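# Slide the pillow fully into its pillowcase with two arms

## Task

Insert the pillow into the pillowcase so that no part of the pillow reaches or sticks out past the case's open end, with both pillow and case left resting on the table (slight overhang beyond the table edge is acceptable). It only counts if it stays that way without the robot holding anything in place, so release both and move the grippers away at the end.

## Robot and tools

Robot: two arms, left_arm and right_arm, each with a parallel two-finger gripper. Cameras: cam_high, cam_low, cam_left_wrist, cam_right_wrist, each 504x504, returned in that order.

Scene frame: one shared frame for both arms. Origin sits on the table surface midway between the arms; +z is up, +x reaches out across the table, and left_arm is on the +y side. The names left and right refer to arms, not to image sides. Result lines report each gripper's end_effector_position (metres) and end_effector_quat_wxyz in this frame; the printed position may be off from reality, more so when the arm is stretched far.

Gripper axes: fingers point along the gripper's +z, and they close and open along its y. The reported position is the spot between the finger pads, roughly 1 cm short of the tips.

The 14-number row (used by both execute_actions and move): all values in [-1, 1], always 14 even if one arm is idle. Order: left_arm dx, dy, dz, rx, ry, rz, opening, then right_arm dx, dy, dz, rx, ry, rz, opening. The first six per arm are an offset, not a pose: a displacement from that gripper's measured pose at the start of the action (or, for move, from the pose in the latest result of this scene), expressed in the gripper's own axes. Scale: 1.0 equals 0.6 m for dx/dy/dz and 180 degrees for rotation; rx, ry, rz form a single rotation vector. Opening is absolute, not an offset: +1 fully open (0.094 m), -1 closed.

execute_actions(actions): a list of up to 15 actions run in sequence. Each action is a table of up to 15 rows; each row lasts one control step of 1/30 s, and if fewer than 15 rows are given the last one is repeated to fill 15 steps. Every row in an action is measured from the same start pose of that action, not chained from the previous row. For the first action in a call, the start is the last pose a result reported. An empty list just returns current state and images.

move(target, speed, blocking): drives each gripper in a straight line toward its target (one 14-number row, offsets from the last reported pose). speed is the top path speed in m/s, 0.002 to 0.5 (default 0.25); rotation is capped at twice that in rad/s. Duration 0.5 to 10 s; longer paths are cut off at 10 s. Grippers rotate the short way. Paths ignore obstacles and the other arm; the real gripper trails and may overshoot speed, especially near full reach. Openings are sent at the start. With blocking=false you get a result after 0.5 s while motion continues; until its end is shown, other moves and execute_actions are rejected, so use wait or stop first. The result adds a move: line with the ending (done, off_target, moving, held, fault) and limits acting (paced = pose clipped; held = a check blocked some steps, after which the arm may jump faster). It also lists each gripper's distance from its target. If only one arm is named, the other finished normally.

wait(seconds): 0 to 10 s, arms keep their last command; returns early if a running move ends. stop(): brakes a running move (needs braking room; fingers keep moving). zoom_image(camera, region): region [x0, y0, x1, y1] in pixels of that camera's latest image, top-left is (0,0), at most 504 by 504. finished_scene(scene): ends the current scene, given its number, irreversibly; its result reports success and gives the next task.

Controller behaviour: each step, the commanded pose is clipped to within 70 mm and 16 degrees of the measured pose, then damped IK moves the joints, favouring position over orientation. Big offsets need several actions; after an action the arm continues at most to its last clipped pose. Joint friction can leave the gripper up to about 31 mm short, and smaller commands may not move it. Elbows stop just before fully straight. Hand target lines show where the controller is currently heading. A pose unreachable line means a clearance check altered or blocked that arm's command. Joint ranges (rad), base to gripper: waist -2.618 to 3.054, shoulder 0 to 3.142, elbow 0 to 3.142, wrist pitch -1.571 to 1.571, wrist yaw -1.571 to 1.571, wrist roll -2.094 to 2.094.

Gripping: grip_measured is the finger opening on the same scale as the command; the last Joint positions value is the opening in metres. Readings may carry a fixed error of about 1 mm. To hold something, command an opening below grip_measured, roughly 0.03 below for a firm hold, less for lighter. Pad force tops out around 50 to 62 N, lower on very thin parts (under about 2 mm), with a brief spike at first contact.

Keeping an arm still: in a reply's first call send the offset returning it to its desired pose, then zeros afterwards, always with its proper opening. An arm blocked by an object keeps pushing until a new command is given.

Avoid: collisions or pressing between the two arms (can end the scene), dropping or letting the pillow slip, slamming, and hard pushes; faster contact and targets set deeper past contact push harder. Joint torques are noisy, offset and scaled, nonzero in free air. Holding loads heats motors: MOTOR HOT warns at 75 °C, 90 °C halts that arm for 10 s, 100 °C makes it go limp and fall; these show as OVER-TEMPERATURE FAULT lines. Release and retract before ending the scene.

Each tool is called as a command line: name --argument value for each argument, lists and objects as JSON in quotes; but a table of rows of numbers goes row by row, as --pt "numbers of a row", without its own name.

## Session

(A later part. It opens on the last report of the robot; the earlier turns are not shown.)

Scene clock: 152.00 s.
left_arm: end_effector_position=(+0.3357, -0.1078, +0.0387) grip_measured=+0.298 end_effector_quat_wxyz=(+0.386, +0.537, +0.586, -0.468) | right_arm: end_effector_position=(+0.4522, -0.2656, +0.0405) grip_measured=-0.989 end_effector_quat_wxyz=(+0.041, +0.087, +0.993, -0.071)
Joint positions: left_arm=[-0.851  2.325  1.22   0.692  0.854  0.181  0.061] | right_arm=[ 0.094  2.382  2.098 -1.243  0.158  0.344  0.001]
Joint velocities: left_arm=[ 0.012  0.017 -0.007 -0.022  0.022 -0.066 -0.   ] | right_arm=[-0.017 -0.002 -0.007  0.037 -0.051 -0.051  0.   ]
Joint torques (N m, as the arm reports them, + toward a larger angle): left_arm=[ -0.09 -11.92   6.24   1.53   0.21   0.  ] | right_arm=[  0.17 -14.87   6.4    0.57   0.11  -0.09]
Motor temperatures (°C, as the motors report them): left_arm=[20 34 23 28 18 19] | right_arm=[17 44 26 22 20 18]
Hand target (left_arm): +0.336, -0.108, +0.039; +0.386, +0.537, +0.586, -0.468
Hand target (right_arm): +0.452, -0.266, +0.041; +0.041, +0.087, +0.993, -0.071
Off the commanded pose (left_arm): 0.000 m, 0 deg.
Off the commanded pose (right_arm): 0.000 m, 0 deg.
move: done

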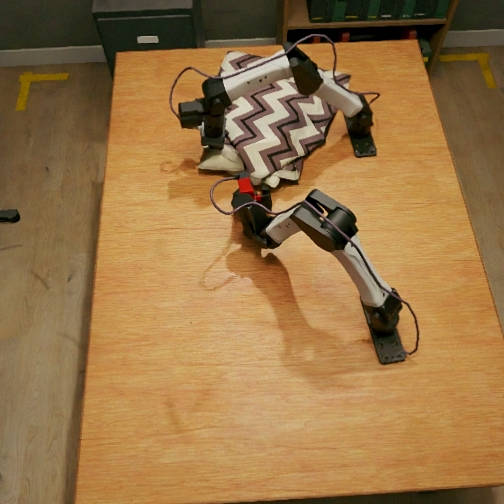

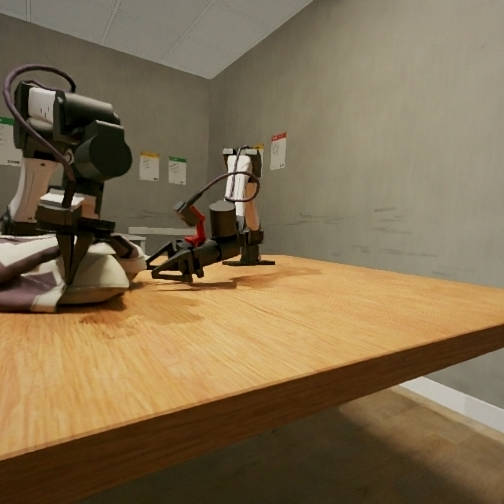

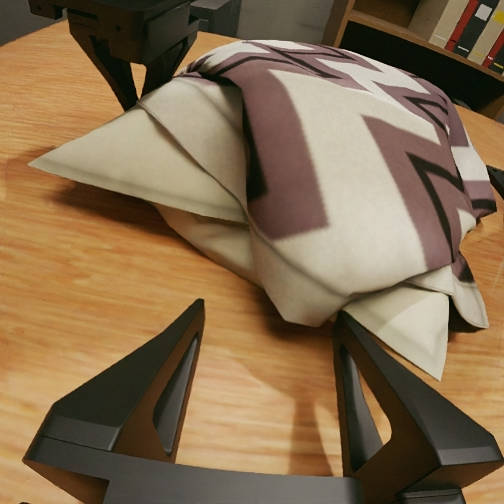

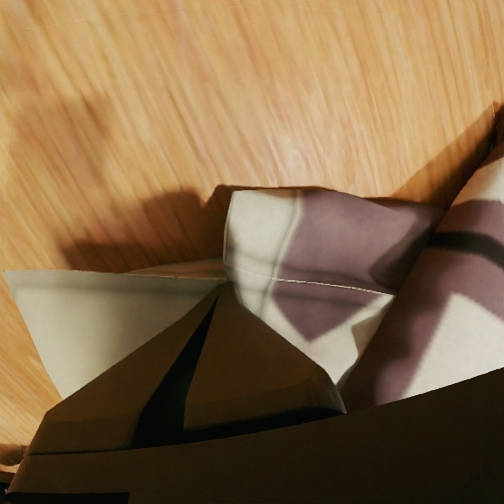

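move --target '[0,0,0,0,0,0,0.3,-0.045,-0.02,-0.02,0,-0.03,0,0.1]'

move --target '[0,0,0,0,0,0,0.3,0,0,0.07,0,0,0,0.1]' --speed 0.06

move --target '[0,0,0,0,0,0,0.3,0,0,0.01,0,0,0,-1]'

Scene clock: 162.80 s.
left_arm: end_effector_position=(+0.3357, -0.1078, +0.0387) grip_measured=+0.298 end_effector_quat_wxyz=(+0.386, +0.537, +0.586, -0.468) | right_arm: end_effector_position=(+0.4624, -0.2779, +0.0417) grip_measured=+0.099 end_effector_quat_wxyz=(+0.059, +0.084, +0.992, -0.077)
Joint positions: left_arm=[-0.851  2.325  1.22   0.692  0.854  0.181  0.061] | right_arm=[ 0.072  2.382  2.098 -1.207  0.178  0.313  0.052]
Joint velocities: left_arm=[-0.017 -0.012 -0.012  0.022 -0.022  0.007 -0.001] | right_arm=[-0.017  0.002  0.007  0.081  0.095 -0.051 -0.001]
Joint torques (N m, as the arm reports them, + toward a larger angle): left_arm=[ -0.12 -11.93   6.24   1.54   0.21  -0.01] | right_arm=[ -0.45 -16.42   8.67   0.8    0.17  -0.18]
Motor temperatures (°C, as the motors report them): left_arm=[20 35 23 29 18 19] | right_arm=[17 45 26 22 20 18]
Hand target (left_arm): +0.336, -0.108, +0.039; +0.386, +0.537, +0.586, -0.468
Hand target (right_arm): +0.475, -0.280, +0.057; +0.087, +0.084, +0.990, -0.075
Off the commanded pose (left_arm): 0.000 m, 0 deg.
Off the commanded pose (right_arm): 0.020 m, 3 deg.
move: off_target (right_arm)

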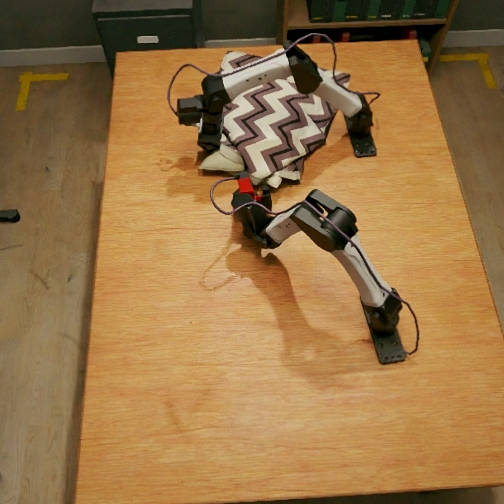

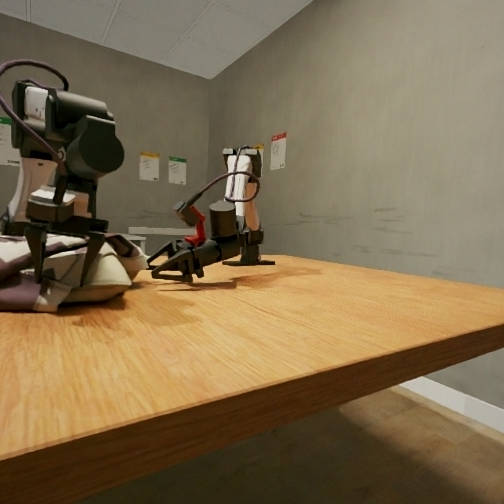

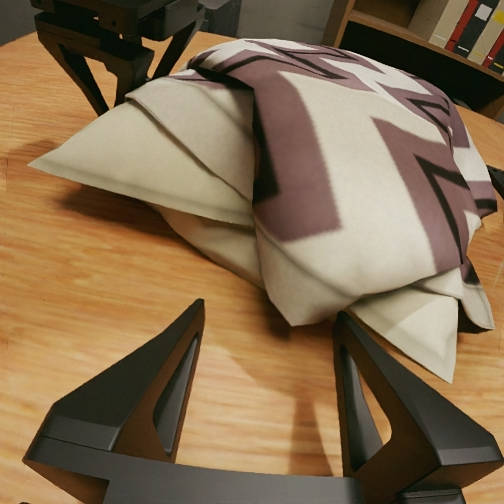

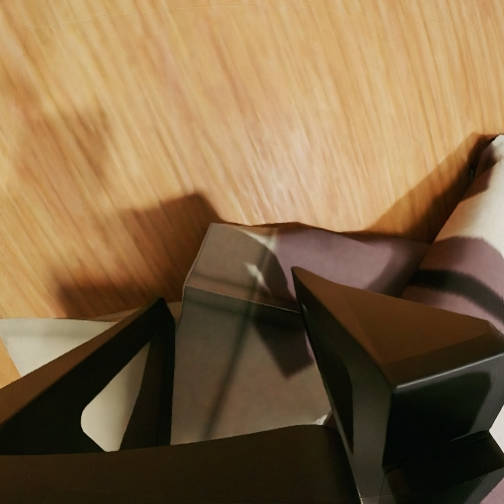

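Scene clock: 163.90 s.
left_arm: end_effector_position=(+0.3357, -0.1078, +0.0387) grip_measured=+0.298 end_effector_quat_wxyz=(+0.386, +0.537, +0.586, -0.468) | right_arm: end_effector_position=(+0.4695, -0.2798, +0.0100) grip_measured=+0.099 end_effector_quat_wxyz=(+0.066, +0.085, +0.991, -0.076)
Joint positions: left_arm=[-0.851  2.325  1.22   0.692  0.854  0.181  0.061] | right_arm=[ 0.066  2.414  2.026 -1.089  0.177  0.308  0.052]
Joint velocities: left_arm=[ 0.002 -0.017 -0.007 -0.007  0.007 -0.037 -0.   ] | right_arm=[-0.017 -0.002  0.007 -0.007 -0.007  0.007  0.   ]
Joint torques (N m, as the arm reports them, + toward a larger angle): left_arm=[ -0.1  -11.94   6.26   1.53   0.21   0.  ] | right_arm=[ -0.43 -14.37   5.03   0.79   0.12  -0.15]
Motor temperatures (°C, as the motors report them): left_arm=[20 35 23 29 18 19] | right_arm=[17 45 26 22 20 18]
Hand target (left_arm): +0.336, -0.108, +0.039; +0.386, +0.537, +0.586, -0.468
Hand target (right_arm): +0.467, -0.284, +0.000; +0.058, +0.084, +0.992, -0.077
Off the commanded pose (left_arm): 0.000 m, 0 deg.
Off the commanded pose (right_arm): 0.011 m, 1 deg.
move: off_target (right_arm)

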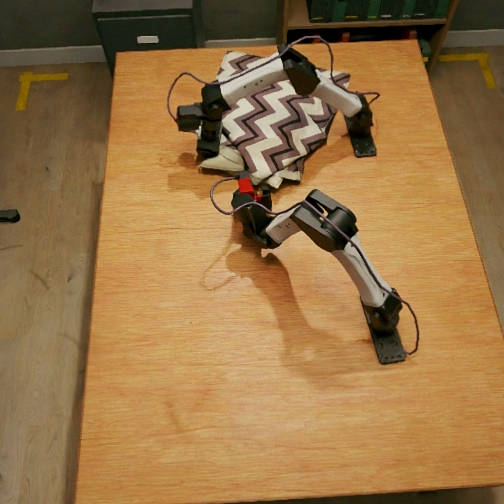

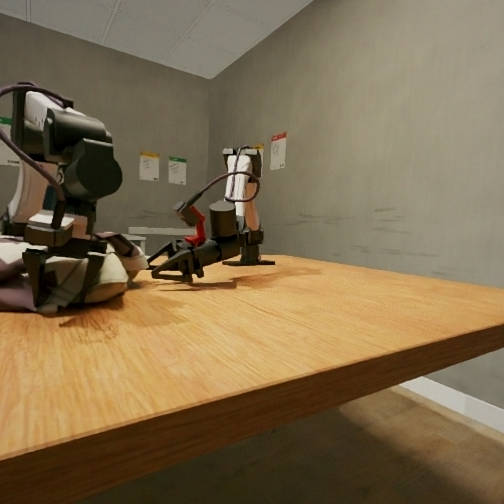

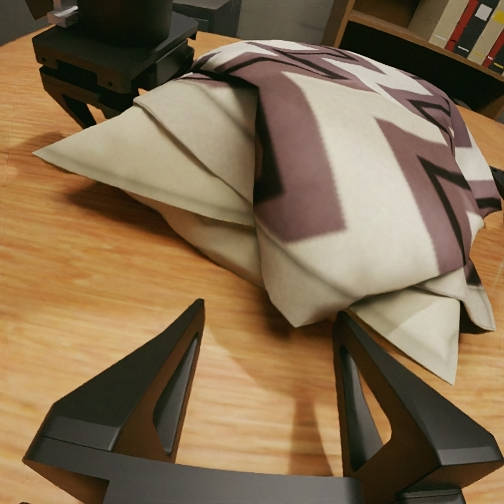

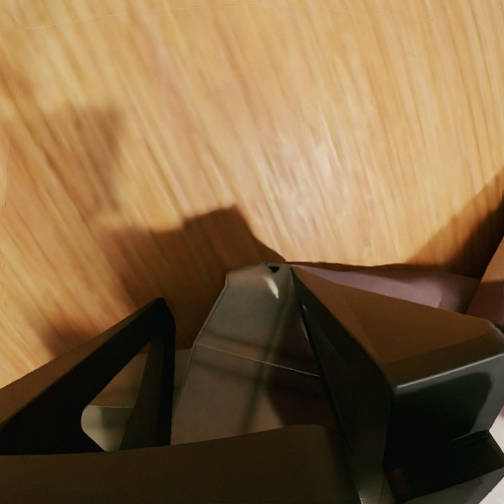

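Scene clock: 164.60 s.
left_arm: end_effector_position=(+0.3357, -0.1078, +0.0387) grip_measured=+0.298 end_effector_quat_wxyz=(+0.386, +0.537, +0.586, -0.468) | right_arm: end_effector_position=(+0.4701, -0.2797, +0.0101) grip_measured=-0.989 end_effector_quat_wxyz=(+0.067, +0.086, +0.991, -0.075)
Joint positions: left_arm=[-0.851  2.325  1.22   0.692  0.854  0.181  0.061] | right_arm=[ 0.066  2.414  2.026 -1.086  0.177  0.308  0.001]
Joint velocities: left_arm=[ 0.012  0.012 -0.012  0.007  0.022  0.037 -0.001] | right_arm=[ 0.002 -0.012  0.002  0.051 -0.022 -0.007 -0.   ]
Joint torques (N m, as the arm reports them, + toward a larger angle): left_arm=[ -0.1  -11.92   6.25   1.53   0.21   0.  ] | right_arm=[ -0.01 -14.44   5.81   0.79   0.12  -0.09]
Motor temperatures (°C, as the motors report them): left_arm=[20 35 23 29 18 19] | right_arm=[17 45 26 22 20 18]
Hand target (left_arm): +0.336, -0.108, +0.039; +0.386, +0.537, +0.586, -0.468
Hand target (right_arm): +0.470, -0.281, +0.004; +0.066, +0.086, +0.991, -0.076
Off the commanded pose (left_arm): 0.000 m, 0 deg.
Off the commanded pose (right_arm): 0.006 m, 0 deg.
move: done

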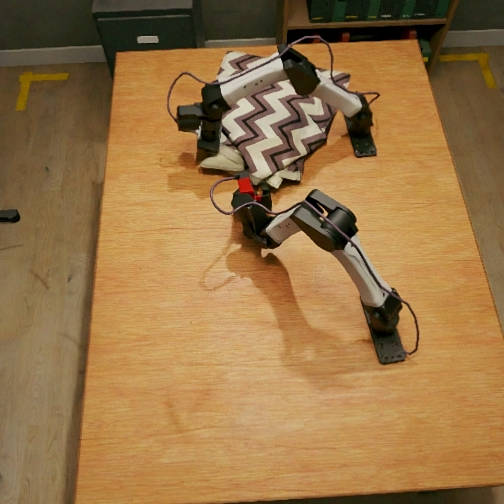

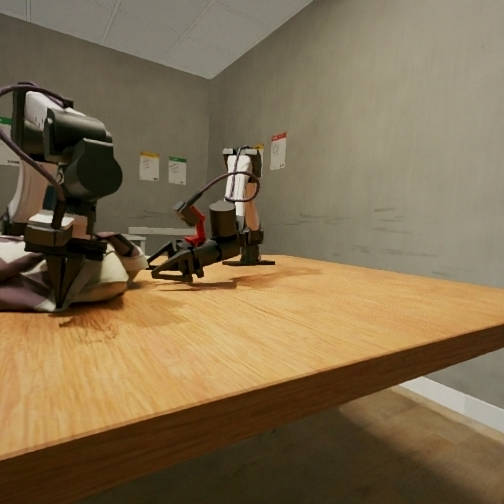

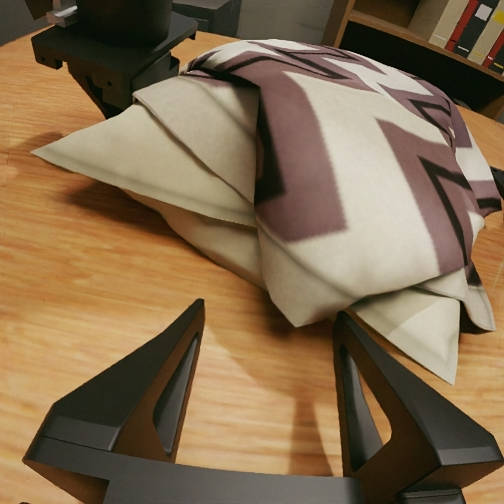

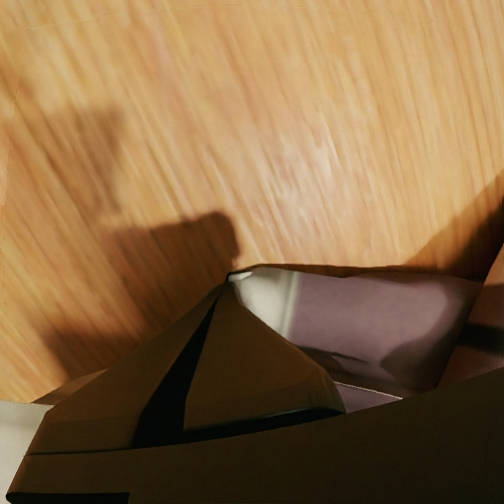

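move --target '[0,0,0,0,0,0,0.3,0.05,-0.04,0,0,0.03,0,0.3]' --speed 0.05

move --target '[0,0,0,0,0,0,0.3,0,0,0,0,0,0,-1]'

Scene clock: 171.40 s.
left_arm: end_effector_position=(+0.3357, -0.1078, +0.0387) grip_measured=+0.298 end_effector_quat_wxyz=(+0.386, +0.537, +0.586, -0.468) | right_arm: end_effector_position=(+0.4530, -0.2918, +0.0094) grip_measured=+0.299 end_effector_quat_wxyz=(+0.046, +0.093, +0.992, -0.066)
Joint positions: left_arm=[-0.851  2.325  1.22   0.692  0.854  0.181  0.061] | right_arm=[ 0.035  2.367  1.947 -1.086  0.147  0.296  0.061]
Joint velocities: left_arm=[-0.007  0.007 -0.012  0.051 -0.095  0.022  0.   ] | right_arm=[-0.007  0.017  0.007  0.066  0.022 -0.051  0.   ]
Joint torques (N m, as the arm reports them, + toward a larger angle): left_arm=[ -0.1  -11.93   6.25   1.53   0.21   0.  ] | right_arm=[ -0.61 -16.62   4.23   0.24   0.11  -0.21]
Motor temperatures (°C, as the motors report them): left_arm=[20 36 23 29 18 19] | right_arm=[17 45 26 22 20 18]
Hand target (left_arm): +0.336, -0.108, +0.039; +0.386, +0.537, +0.586, -0.468
Hand target (right_arm): +0.437, -0.298, +0.009; +0.020, +0.089, +0.993, -0.070
Off the commanded pose (left_arm): 0.000 m, 0 deg.
Off the commanded pose (right_arm): 0.018 m, 3 deg.
move: off_target (right_arm)

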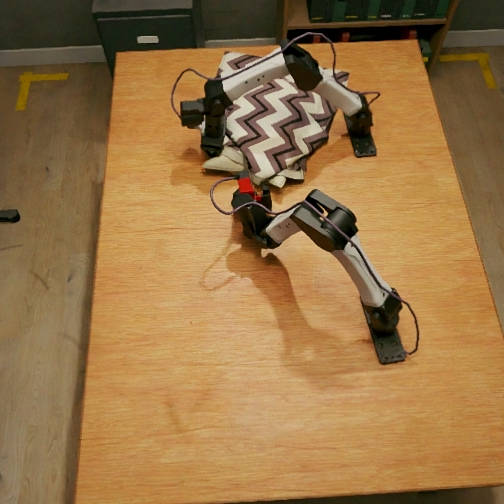

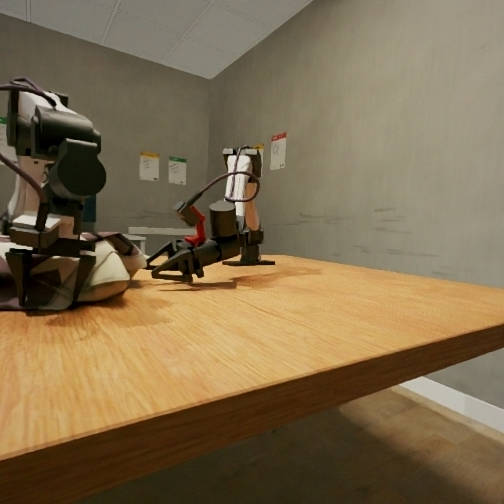

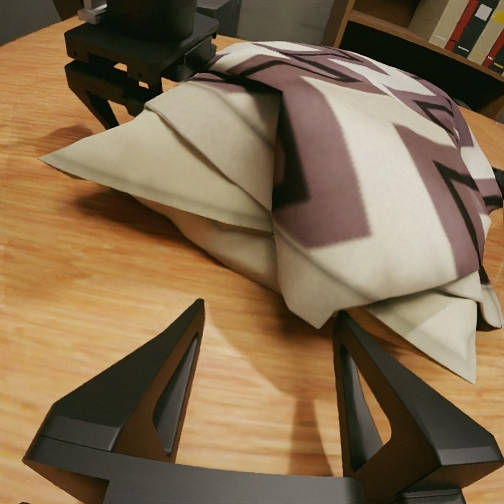

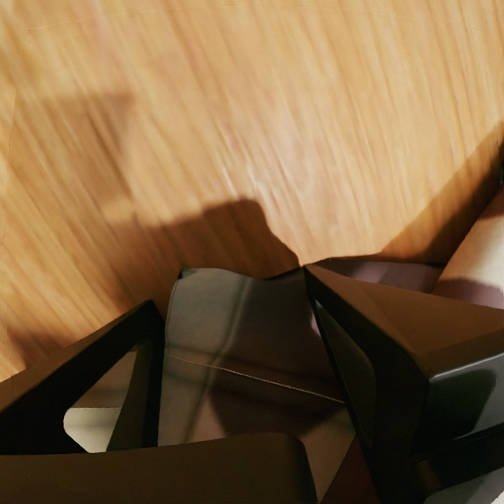

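Scene clock: 171.90 s.
left_arm: end_effector_position=(+0.3357, -0.1078, +0.0387) grip_measured=+0.298 end_effector_quat_wxyz=(+0.386, +0.537, +0.586, -0.468) | right_arm: end_effector_position=(+0.4531, -0.2918, +0.0094) grip_measured=-0.979 end_effector_quat_wxyz=(+0.047, +0.093, +0.992, -0.066)
Joint positions: left_arm=[-0.851  2.325  1.22   0.692  0.854  0.181  0.061] | right_arm=[ 0.035  2.367  1.947 -1.086  0.148  0.296  0.001]
Joint velocities: left_arm=[-0.002  0.002 -0.007  0.007  0.007  0.037 -0.001] | right_arm=[-0.002 -0.012  0.007 -0.051  0.051  0.051 -0.   ]
Joint torques (N m, as the arm reports them, + toward a larger angle): left_arm=[ -0.1  -11.93   6.25   1.53   0.21   0.  ] | right_arm=[  0.06 -14.8    6.47   0.61   0.08  -0.07]
Motor temperatures (°C, as the motors report them): left_arm=[20 36 23 29 18 19] | right_arm=[17 45 26 22 20 18]
Hand target (left_arm): +0.336, -0.108, +0.039; +0.386, +0.537, +0.586, -0.468
Hand target (right_arm): +0.453, -0.292, +0.009; +0.046, +0.093, +0.992, -0.066
Off the commanded pose (left_arm): 0.000 m, 0 deg.
Off the commanded pose (right_arm): 0.000 m, 0 deg.
move: done

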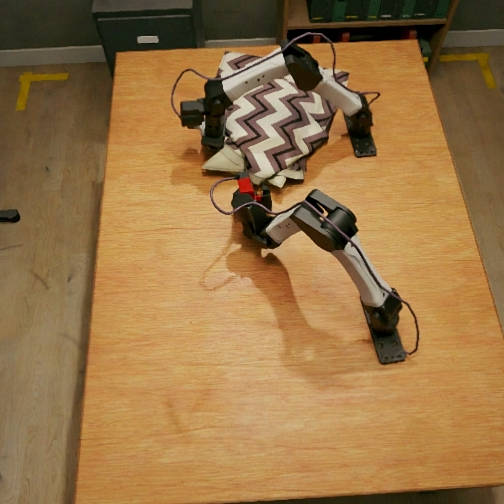

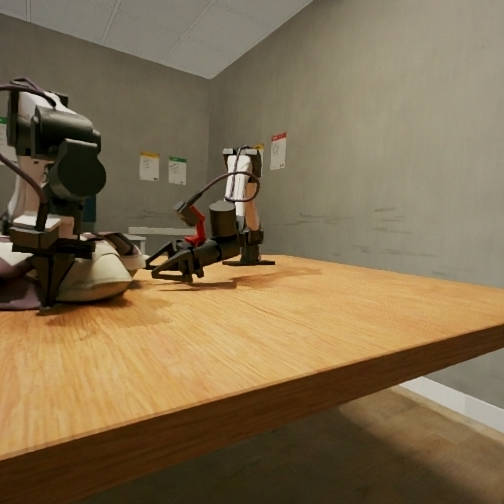

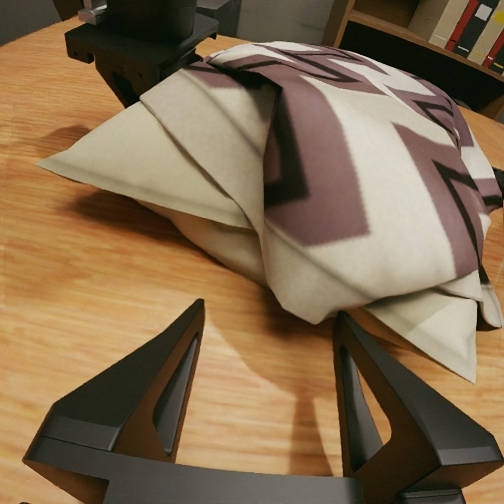

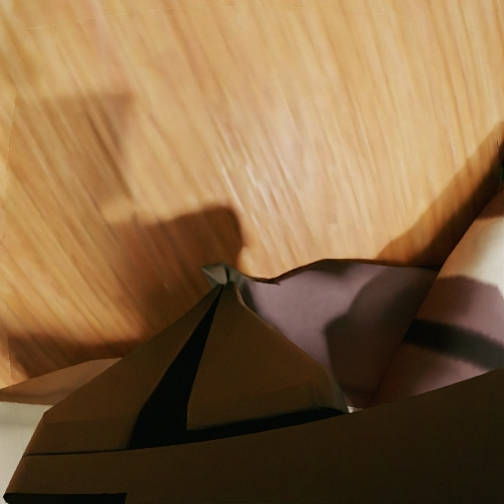

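move --target '[-0.02,0.07,0.07,0,0,0,-0.5,-0.083,0.275,-0.1,-0.15,-0.12,0,-1]' --speed 0.07

Scene clock: 185.47 s.
left_arm: end_effector_position=(+0.3780, -0.1446, +0.0306) grip_measured=-0.498 end_effector_quat_wxyz=(+0.385, +0.536, +0.589, -0.466) | right_arm: end_effector_position=(+0.5262, -0.1464, +0.0424) grip_measured=-0.979 end_effector_quat_wxyz=(+0.234, +0.075, +0.961, +0.126)
Joint positions: left_arm=[-0.851  2.494  1.535  0.54   0.849  0.181  0.024] | right_arm=[ 0.211  2.324  1.875 -0.586 -0.065  0.462  0.001]
Joint velocities: left_arm=[-0.012 -0.017 -0.007 -0.037  0.007 -0.051  0.   ] | right_arm=[-0.017 -0.017 -0.002  0.022 -0.022 -0.037  0.   ]
Joint torques (N m, as the arm reports them, + toward a larger angle): left_arm=[ -1.14 -12.86   8.8    1.5    0.16  -0.07] | right_arm=[  1.1  -17.63   6.1    1.95  -0.12  -0.03]
Motor temperatures (°C, as the motors report them): left_arm=[20 37 24 29 18 19] | right_arm=[17 47 26 22 20 18]
Hand target (left_arm): +0.377, -0.152, +0.033; +0.386, +0.537, +0.586, -0.468
Hand target (right_arm): +0.529, -0.133, +0.055; +0.252, +0.068, +0.954, +0.147
Off the commanded pose (left_arm): 0.008 m, 0 deg.
Off the commanded pose (right_arm): 0.019 m, 4 deg.
move: off_target (right_arm)

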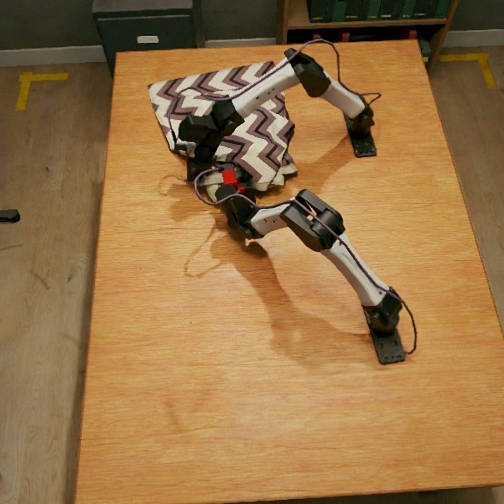

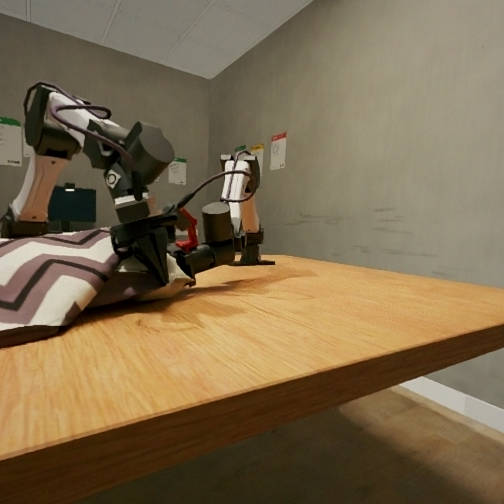

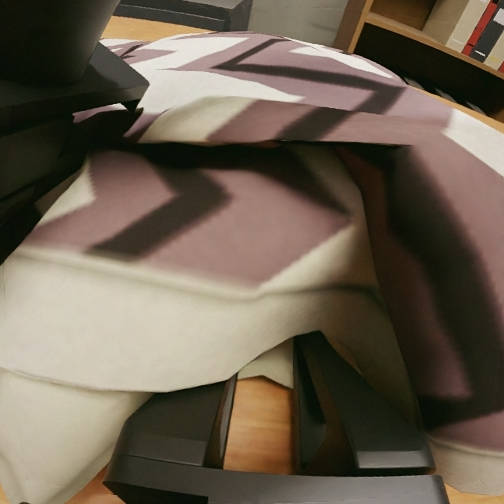

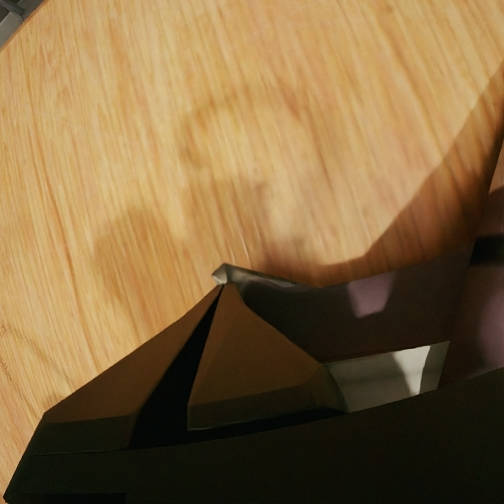

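move --target '[0.11,0,-0.45,0,0,0,-0.5,0.13,0.207,-0.04,-0.15,0.08,0,-1]' --speed 0.12

Scene clock: 202.60 s.
left_arm: end_effector_position=(+0.3780, +0.1334, +0.0381) grip_measured=-0.498 end_effector_quat_wxyz=(+0.384, +0.531, +0.595, -0.465) | right_arm: end_effector_position=(+0.4597, -0.0261, +0.0511) grip_measured=-0.979 end_effector_quat_wxyz=(+0.116, +0.011, +0.934, +0.336)
Joint positions: left_arm=[-0.252  2.158  1.137 -0.257  1.282  1.114  0.024] | right_arm=[ 0.322  2.305  1.797 -0.519 -0.511  0.569  0.001]
Joint velocities: left_arm=[ 0.002  0.012  0.012 -0.11  -0.037 -0.037 -0.001] | right_arm=[ 0.002  0.002 -0.007  0.007  0.007  0.022 -0.001]
Joint torques (N m, as the arm reports them, + toward a larger angle): left_arm=[ 0.01 -9.81  7.32  0.55  0.64  0.08] | right_arm=[  0.78 -17.62   5.63   1.82  -0.3   -0.04]
Motor temperatures (°C, as the motors report them): left_arm=[20 39 25 30 18 19] | right_arm=[17 52 26 24 20 18]
Hand target (left_arm): +0.382, +0.133, +0.042; +0.388, +0.533, +0.589, -0.467
Hand target (right_arm): +0.457, -0.017, +0.064; +0.125, +0.001, +0.927, +0.353
Off the commanded pose (left_arm): 0.004 m, 1 deg.
Off the commanded pose (right_arm): 0.016 m, 3 deg.
move: off_target (right_arm)

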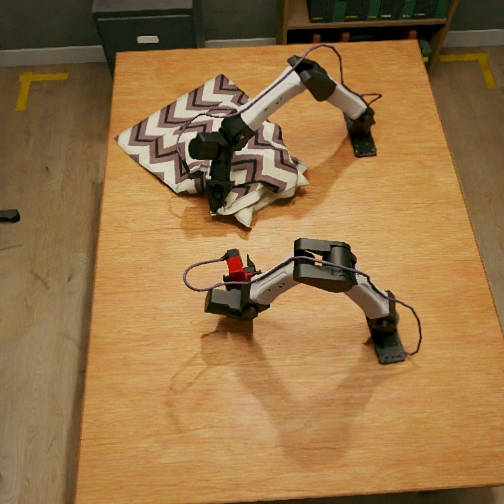

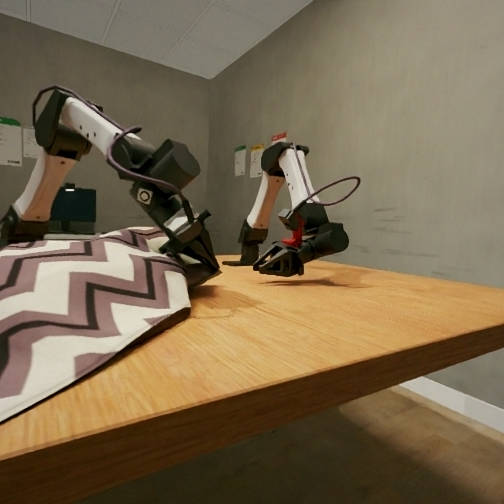

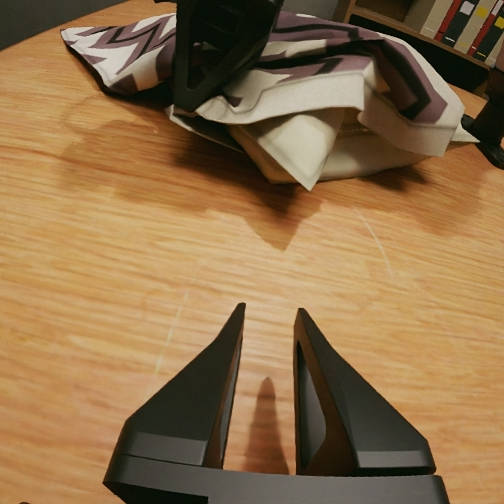

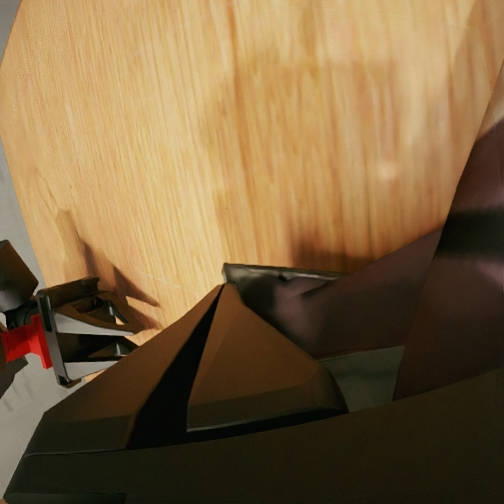

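move --target '[-0.012,-0.21,0.157,-0.19,0,0,-0.1,0,0,0,0,0,0,-1]'

move --target '[0,0.02,0.02,0,0,0.47,-0.1,0,0,0,0,0,0,-1]' --speed 0.4

Scene clock: 214.07 s.
left_arm: end_effector_position=(+0.2536, +0.0381, +0.0400) grip_measured=-0.102 end_effector_quat_wxyz=(+0.522, +0.401, +0.704, -0.268) | right_arm: end_effector_position=(+0.4596, -0.0266, +0.0507) grip_measured=-0.979 end_effector_quat_wxyz=(+0.116, +0.011, +0.935, +0.335)
Joint positions: left_arm=[-0.995  1.89   0.275  1.296  0.117  0.081  0.042] | right_arm=[ 0.322  2.305  1.797 -0.521 -0.508  0.569  0.001]
Joint velocities: left_arm=[ 0.007  0.007 -0.017  0.037  0.022 -0.022 -0.001] | right_arm=[-0.007 -0.002 -0.017  0.022  0.022 -0.051 -0.002]
Joint torques (N m, as the arm reports them, + toward a larger angle): left_arm=[-0.91 -5.35  2.38  1.93  0.   -0.1 ] | right_arm=[  0.2  -15.09   7.15   1.51  -0.15  -0.1 ]
Motor temperatures (°C, as the motors report them): left_arm=[20 38 25 28 18 19] | right_arm=[17 54 26 25 20 18]
Hand target (left_arm): +0.250, +0.040, +0.037; +0.521, +0.399, +0.705, -0.269
Hand target (right_arm): +0.460, -0.026, +0.051; +0.116, +0.011, +0.934, +0.336
Off the commanded pose (left_arm): 0.004 m, 1 deg.
Off the commanded pose (right_arm): 0.001 m, 0 deg.
move: done

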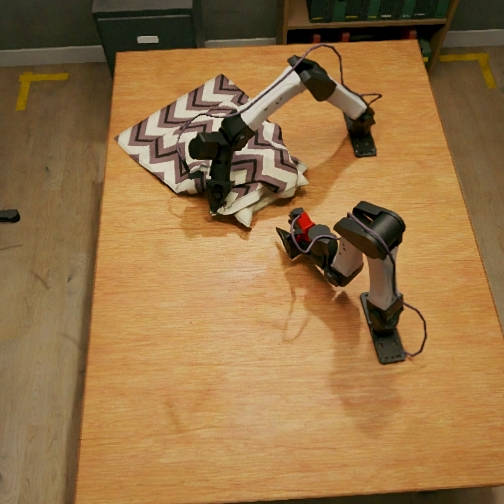

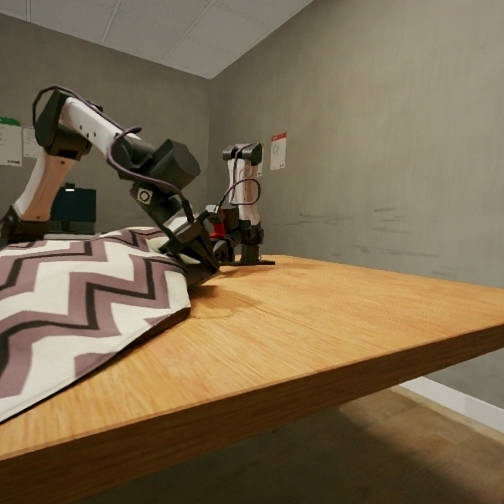

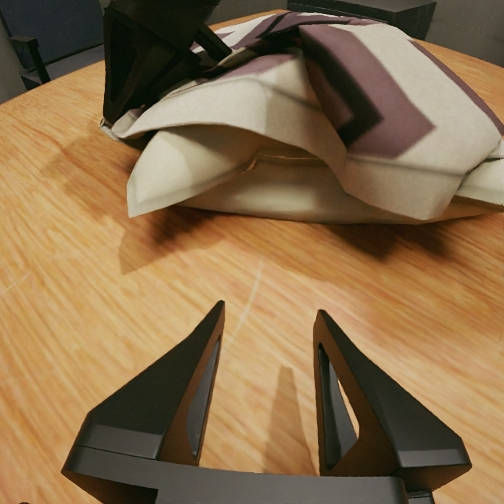

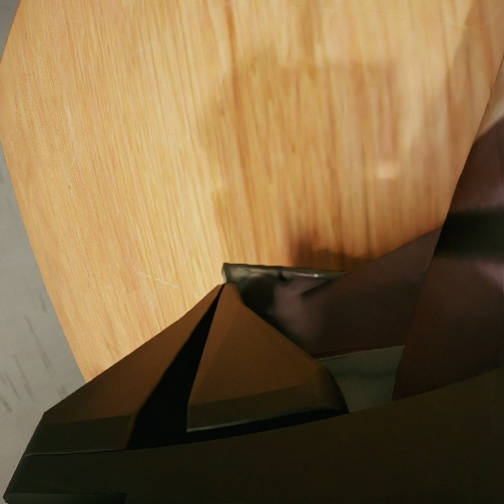

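Scene clock: 216.60 s.
left_arm: end_effector_position=(+0.2649, +0.0379, +0.0359) grip_measured=-0.102 end_effector_quat_wxyz=(+0.565, +0.770, +0.254, +0.151) | right_arm: end_effector_position=(+0.4596, -0.0269, +0.0504) grip_measured=-0.979 end_effector_quat_wxyz=(+0.116, +0.012, +0.935, +0.334)
Joint positions: left_arm=[-0.959  1.922  0.307  1.289  0.151  1.563  0.042] | right_arm=[ 0.322  2.305  1.797 -0.522 -0.507  0.569  0.001]
Joint velocities: left_arm=[ 0.012  0.002  0.017  0.022 -0.007  0.022  0.001] | right_arm=[ 0.012 -0.002 -0.012 -0.081 -0.081  0.007 -0.   ]
Joint torques (N m, as the arm reports them, + toward a larger angle): left_arm=[ 0.7  -5.64  5.2   1.68  0.19 -0.06] | right_arm=[  0.05 -15.05   7.18   1.52  -0.16  -0.1 ]
Motor temperatures (°C, as the motors report them): left_arm=[20 37 24 29 18 19] | right_arm=[17 53 26 25 20 18]
Hand target (left_arm): +0.270, +0.035, +0.037; +0.566, +0.770, +0.251, +0.153
Hand target (right_arm): +0.460, -0.027, +0.051; +0.116, +0.011, +0.935, +0.335
Off the commanded pose (left_arm): 0.006 m, 1 deg.
Off the commanded pose (right_arm): 0.000 m, 0 deg.
move: done

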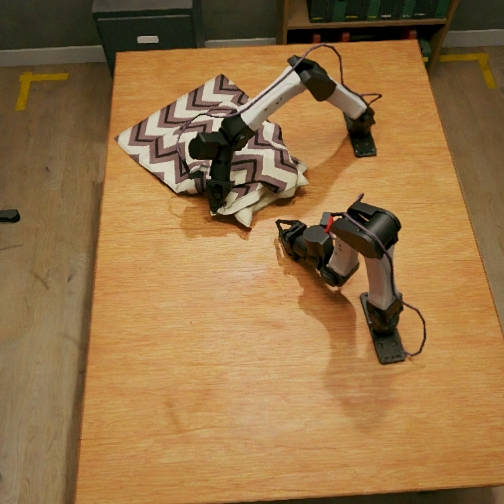

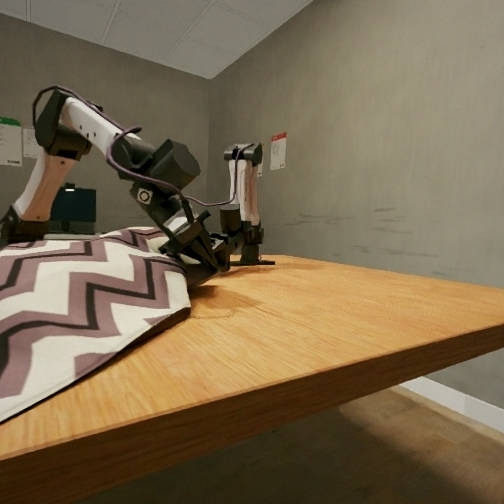

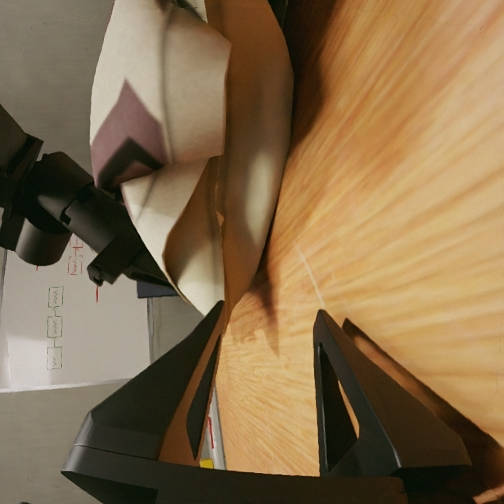

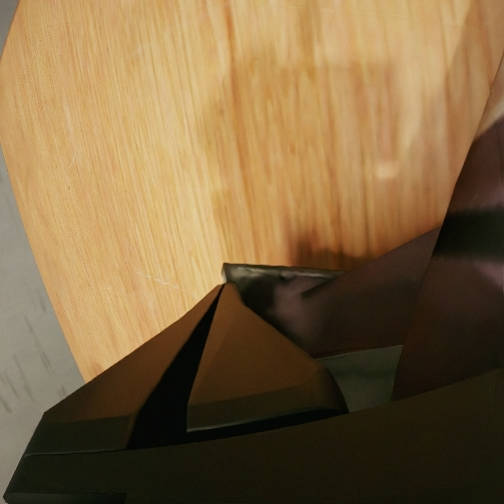

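move --target '[0,0.065,0.16,0,0,0,-0.2,0,0,0,0,0,0,-1]' --speed 0.1

move --target '[0,0,0,0,0,0,-1,0,0,0,0,0,0,-1]'

Scene clock: 224.17 s.
left_arm: end_effector_position=(+0.3220, -0.0418, +0.0407) grip_measured=-0.198 end_effector_quat_wxyz=(+0.563, +0.773, +0.251, +0.151) | right_arm: end_effector_position=(+0.4597, -0.0271, +0.0502) grip_measured=-0.979 end_effector_quat_wxyz=(+0.116, +0.012, +0.936, +0.333)
Joint positions: left_arm=[-0.992  2.068  0.717  1.022  0.122  1.559  0.038] | right_arm=[ 0.322  2.305  1.797 -0.523 -0.505  0.569  0.001]
Joint velocities: left_arm=[-0.017 -0.007  0.012 -0.007 -0.051 -0.11  -0.   ] | right_arm=[ 0.002  0.007  0.007 -0.007 -0.11  -0.022 -0.   ]
Joint torques (N m, as the arm reports them, + toward a larger angle): left_arm=[-0.8  -8.28  6.83  1.66  0.   -0.21] | right_arm=[  0.01 -15.14   7.13   1.49  -0.18  -0.12]
Motor temperatures (°C, as the motors report them): left_arm=[20 35 24 30 18 19] | right_arm=[17 53 26 25 20 18]
Hand target (left_arm): +0.324, -0.047, +0.041; +0.565, +0.771, +0.254, +0.151
Hand target (right_arm): +0.460, -0.027, +0.050; +0.116, +0.012, +0.935, +0.334
Off the commanded pose (left_arm): 0.006 m, 0 deg.
Off the commanded pose (right_arm): 0.000 m, 0 deg.
move: done

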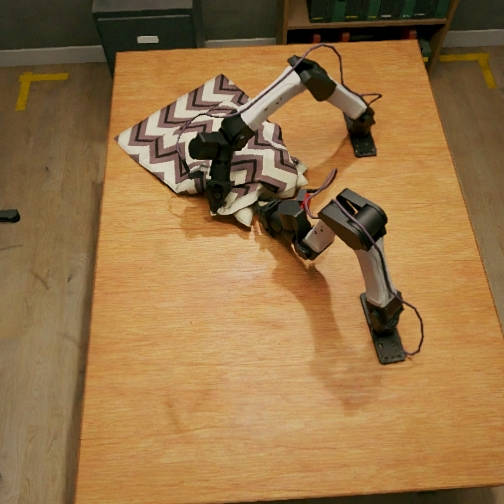

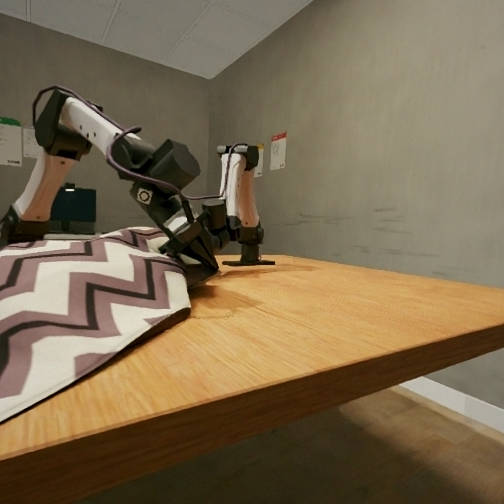

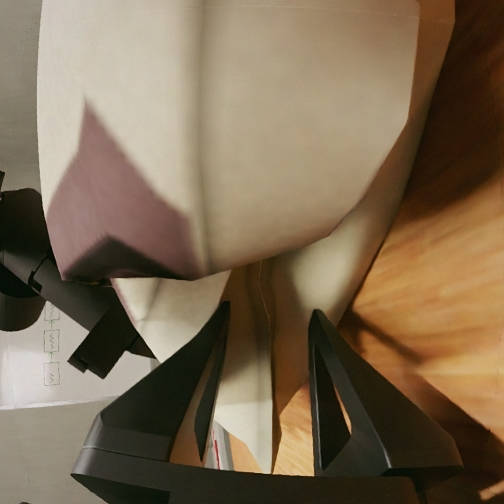

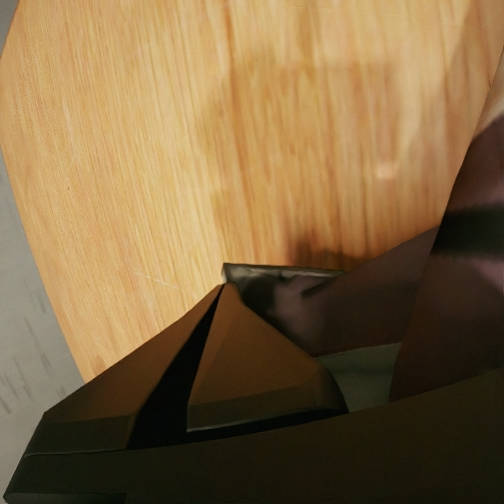

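Scene clock: 224.67 s.
left_arm: end_effector_position=(+0.3220, -0.0418, +0.0407) grip_measured=-0.991 end_effector_quat_wxyz=(+0.563, +0.773, +0.251, +0.151) | right_arm: end_effector_position=(+0.4598, -0.0272, +0.0502) grip_measured=-0.979 end_effector_quat_wxyz=(+0.116, +0.012, +0.936, +0.333)
Joint positions: left_arm=[-0.992  2.068  0.717  1.022  0.122  1.559  0.   ] | right_arm=[ 0.322  2.305  1.797 -0.523 -0.504  0.569  0.001]
Joint velocities: left_arm=[-0.002  0.002  0.002 -0.022 -0.051  0.051  0.001] | right_arm=[-0.017 -0.007 -0.017  0.037 -0.037  0.022 -0.001]
Joint torques (N m, as the arm reports them, + toward a larger angle): left_arm=[-0.1  -9.07  5.15  1.71  0.09 -0.11] | right_arm=[  0.16 -15.02   7.19   1.46  -0.13  -0.11]
Motor temperatures (°C, as the motors report them): left_arm=[20 35 24 30 18 19] | right_arm=[17 53 26 25 20 18]
Hand target (left_arm): +0.322, -0.042, +0.041; +0.563, +0.773, +0.251, +0.151
Hand target (right_arm): +0.460, -0.027, +0.050; +0.116, +0.012, +0.935, +0.333
Off the commanded pose (left_arm): 0.000 m, 0 deg.
Off the commanded pose (right_arm): 0.000 m, 0 deg.
move: done

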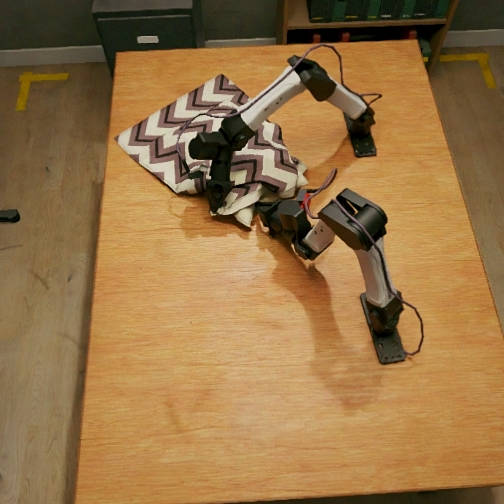

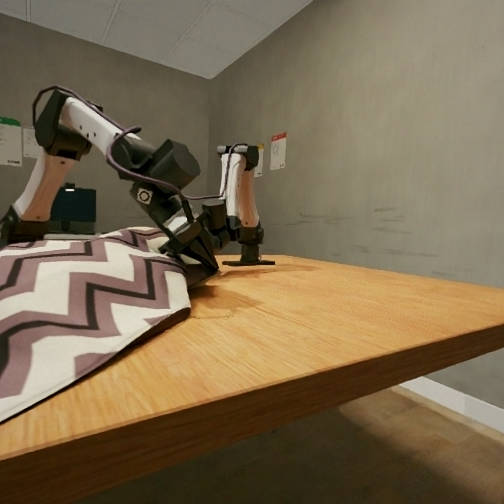

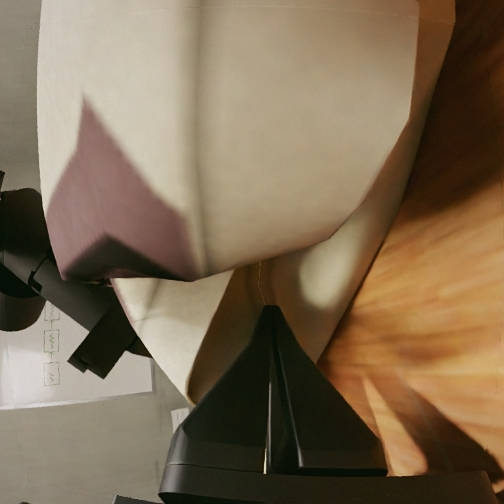

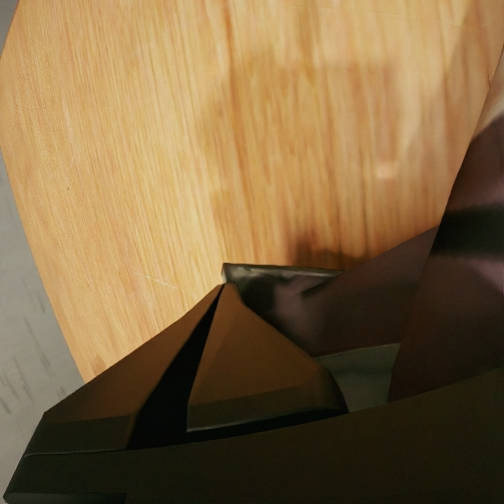

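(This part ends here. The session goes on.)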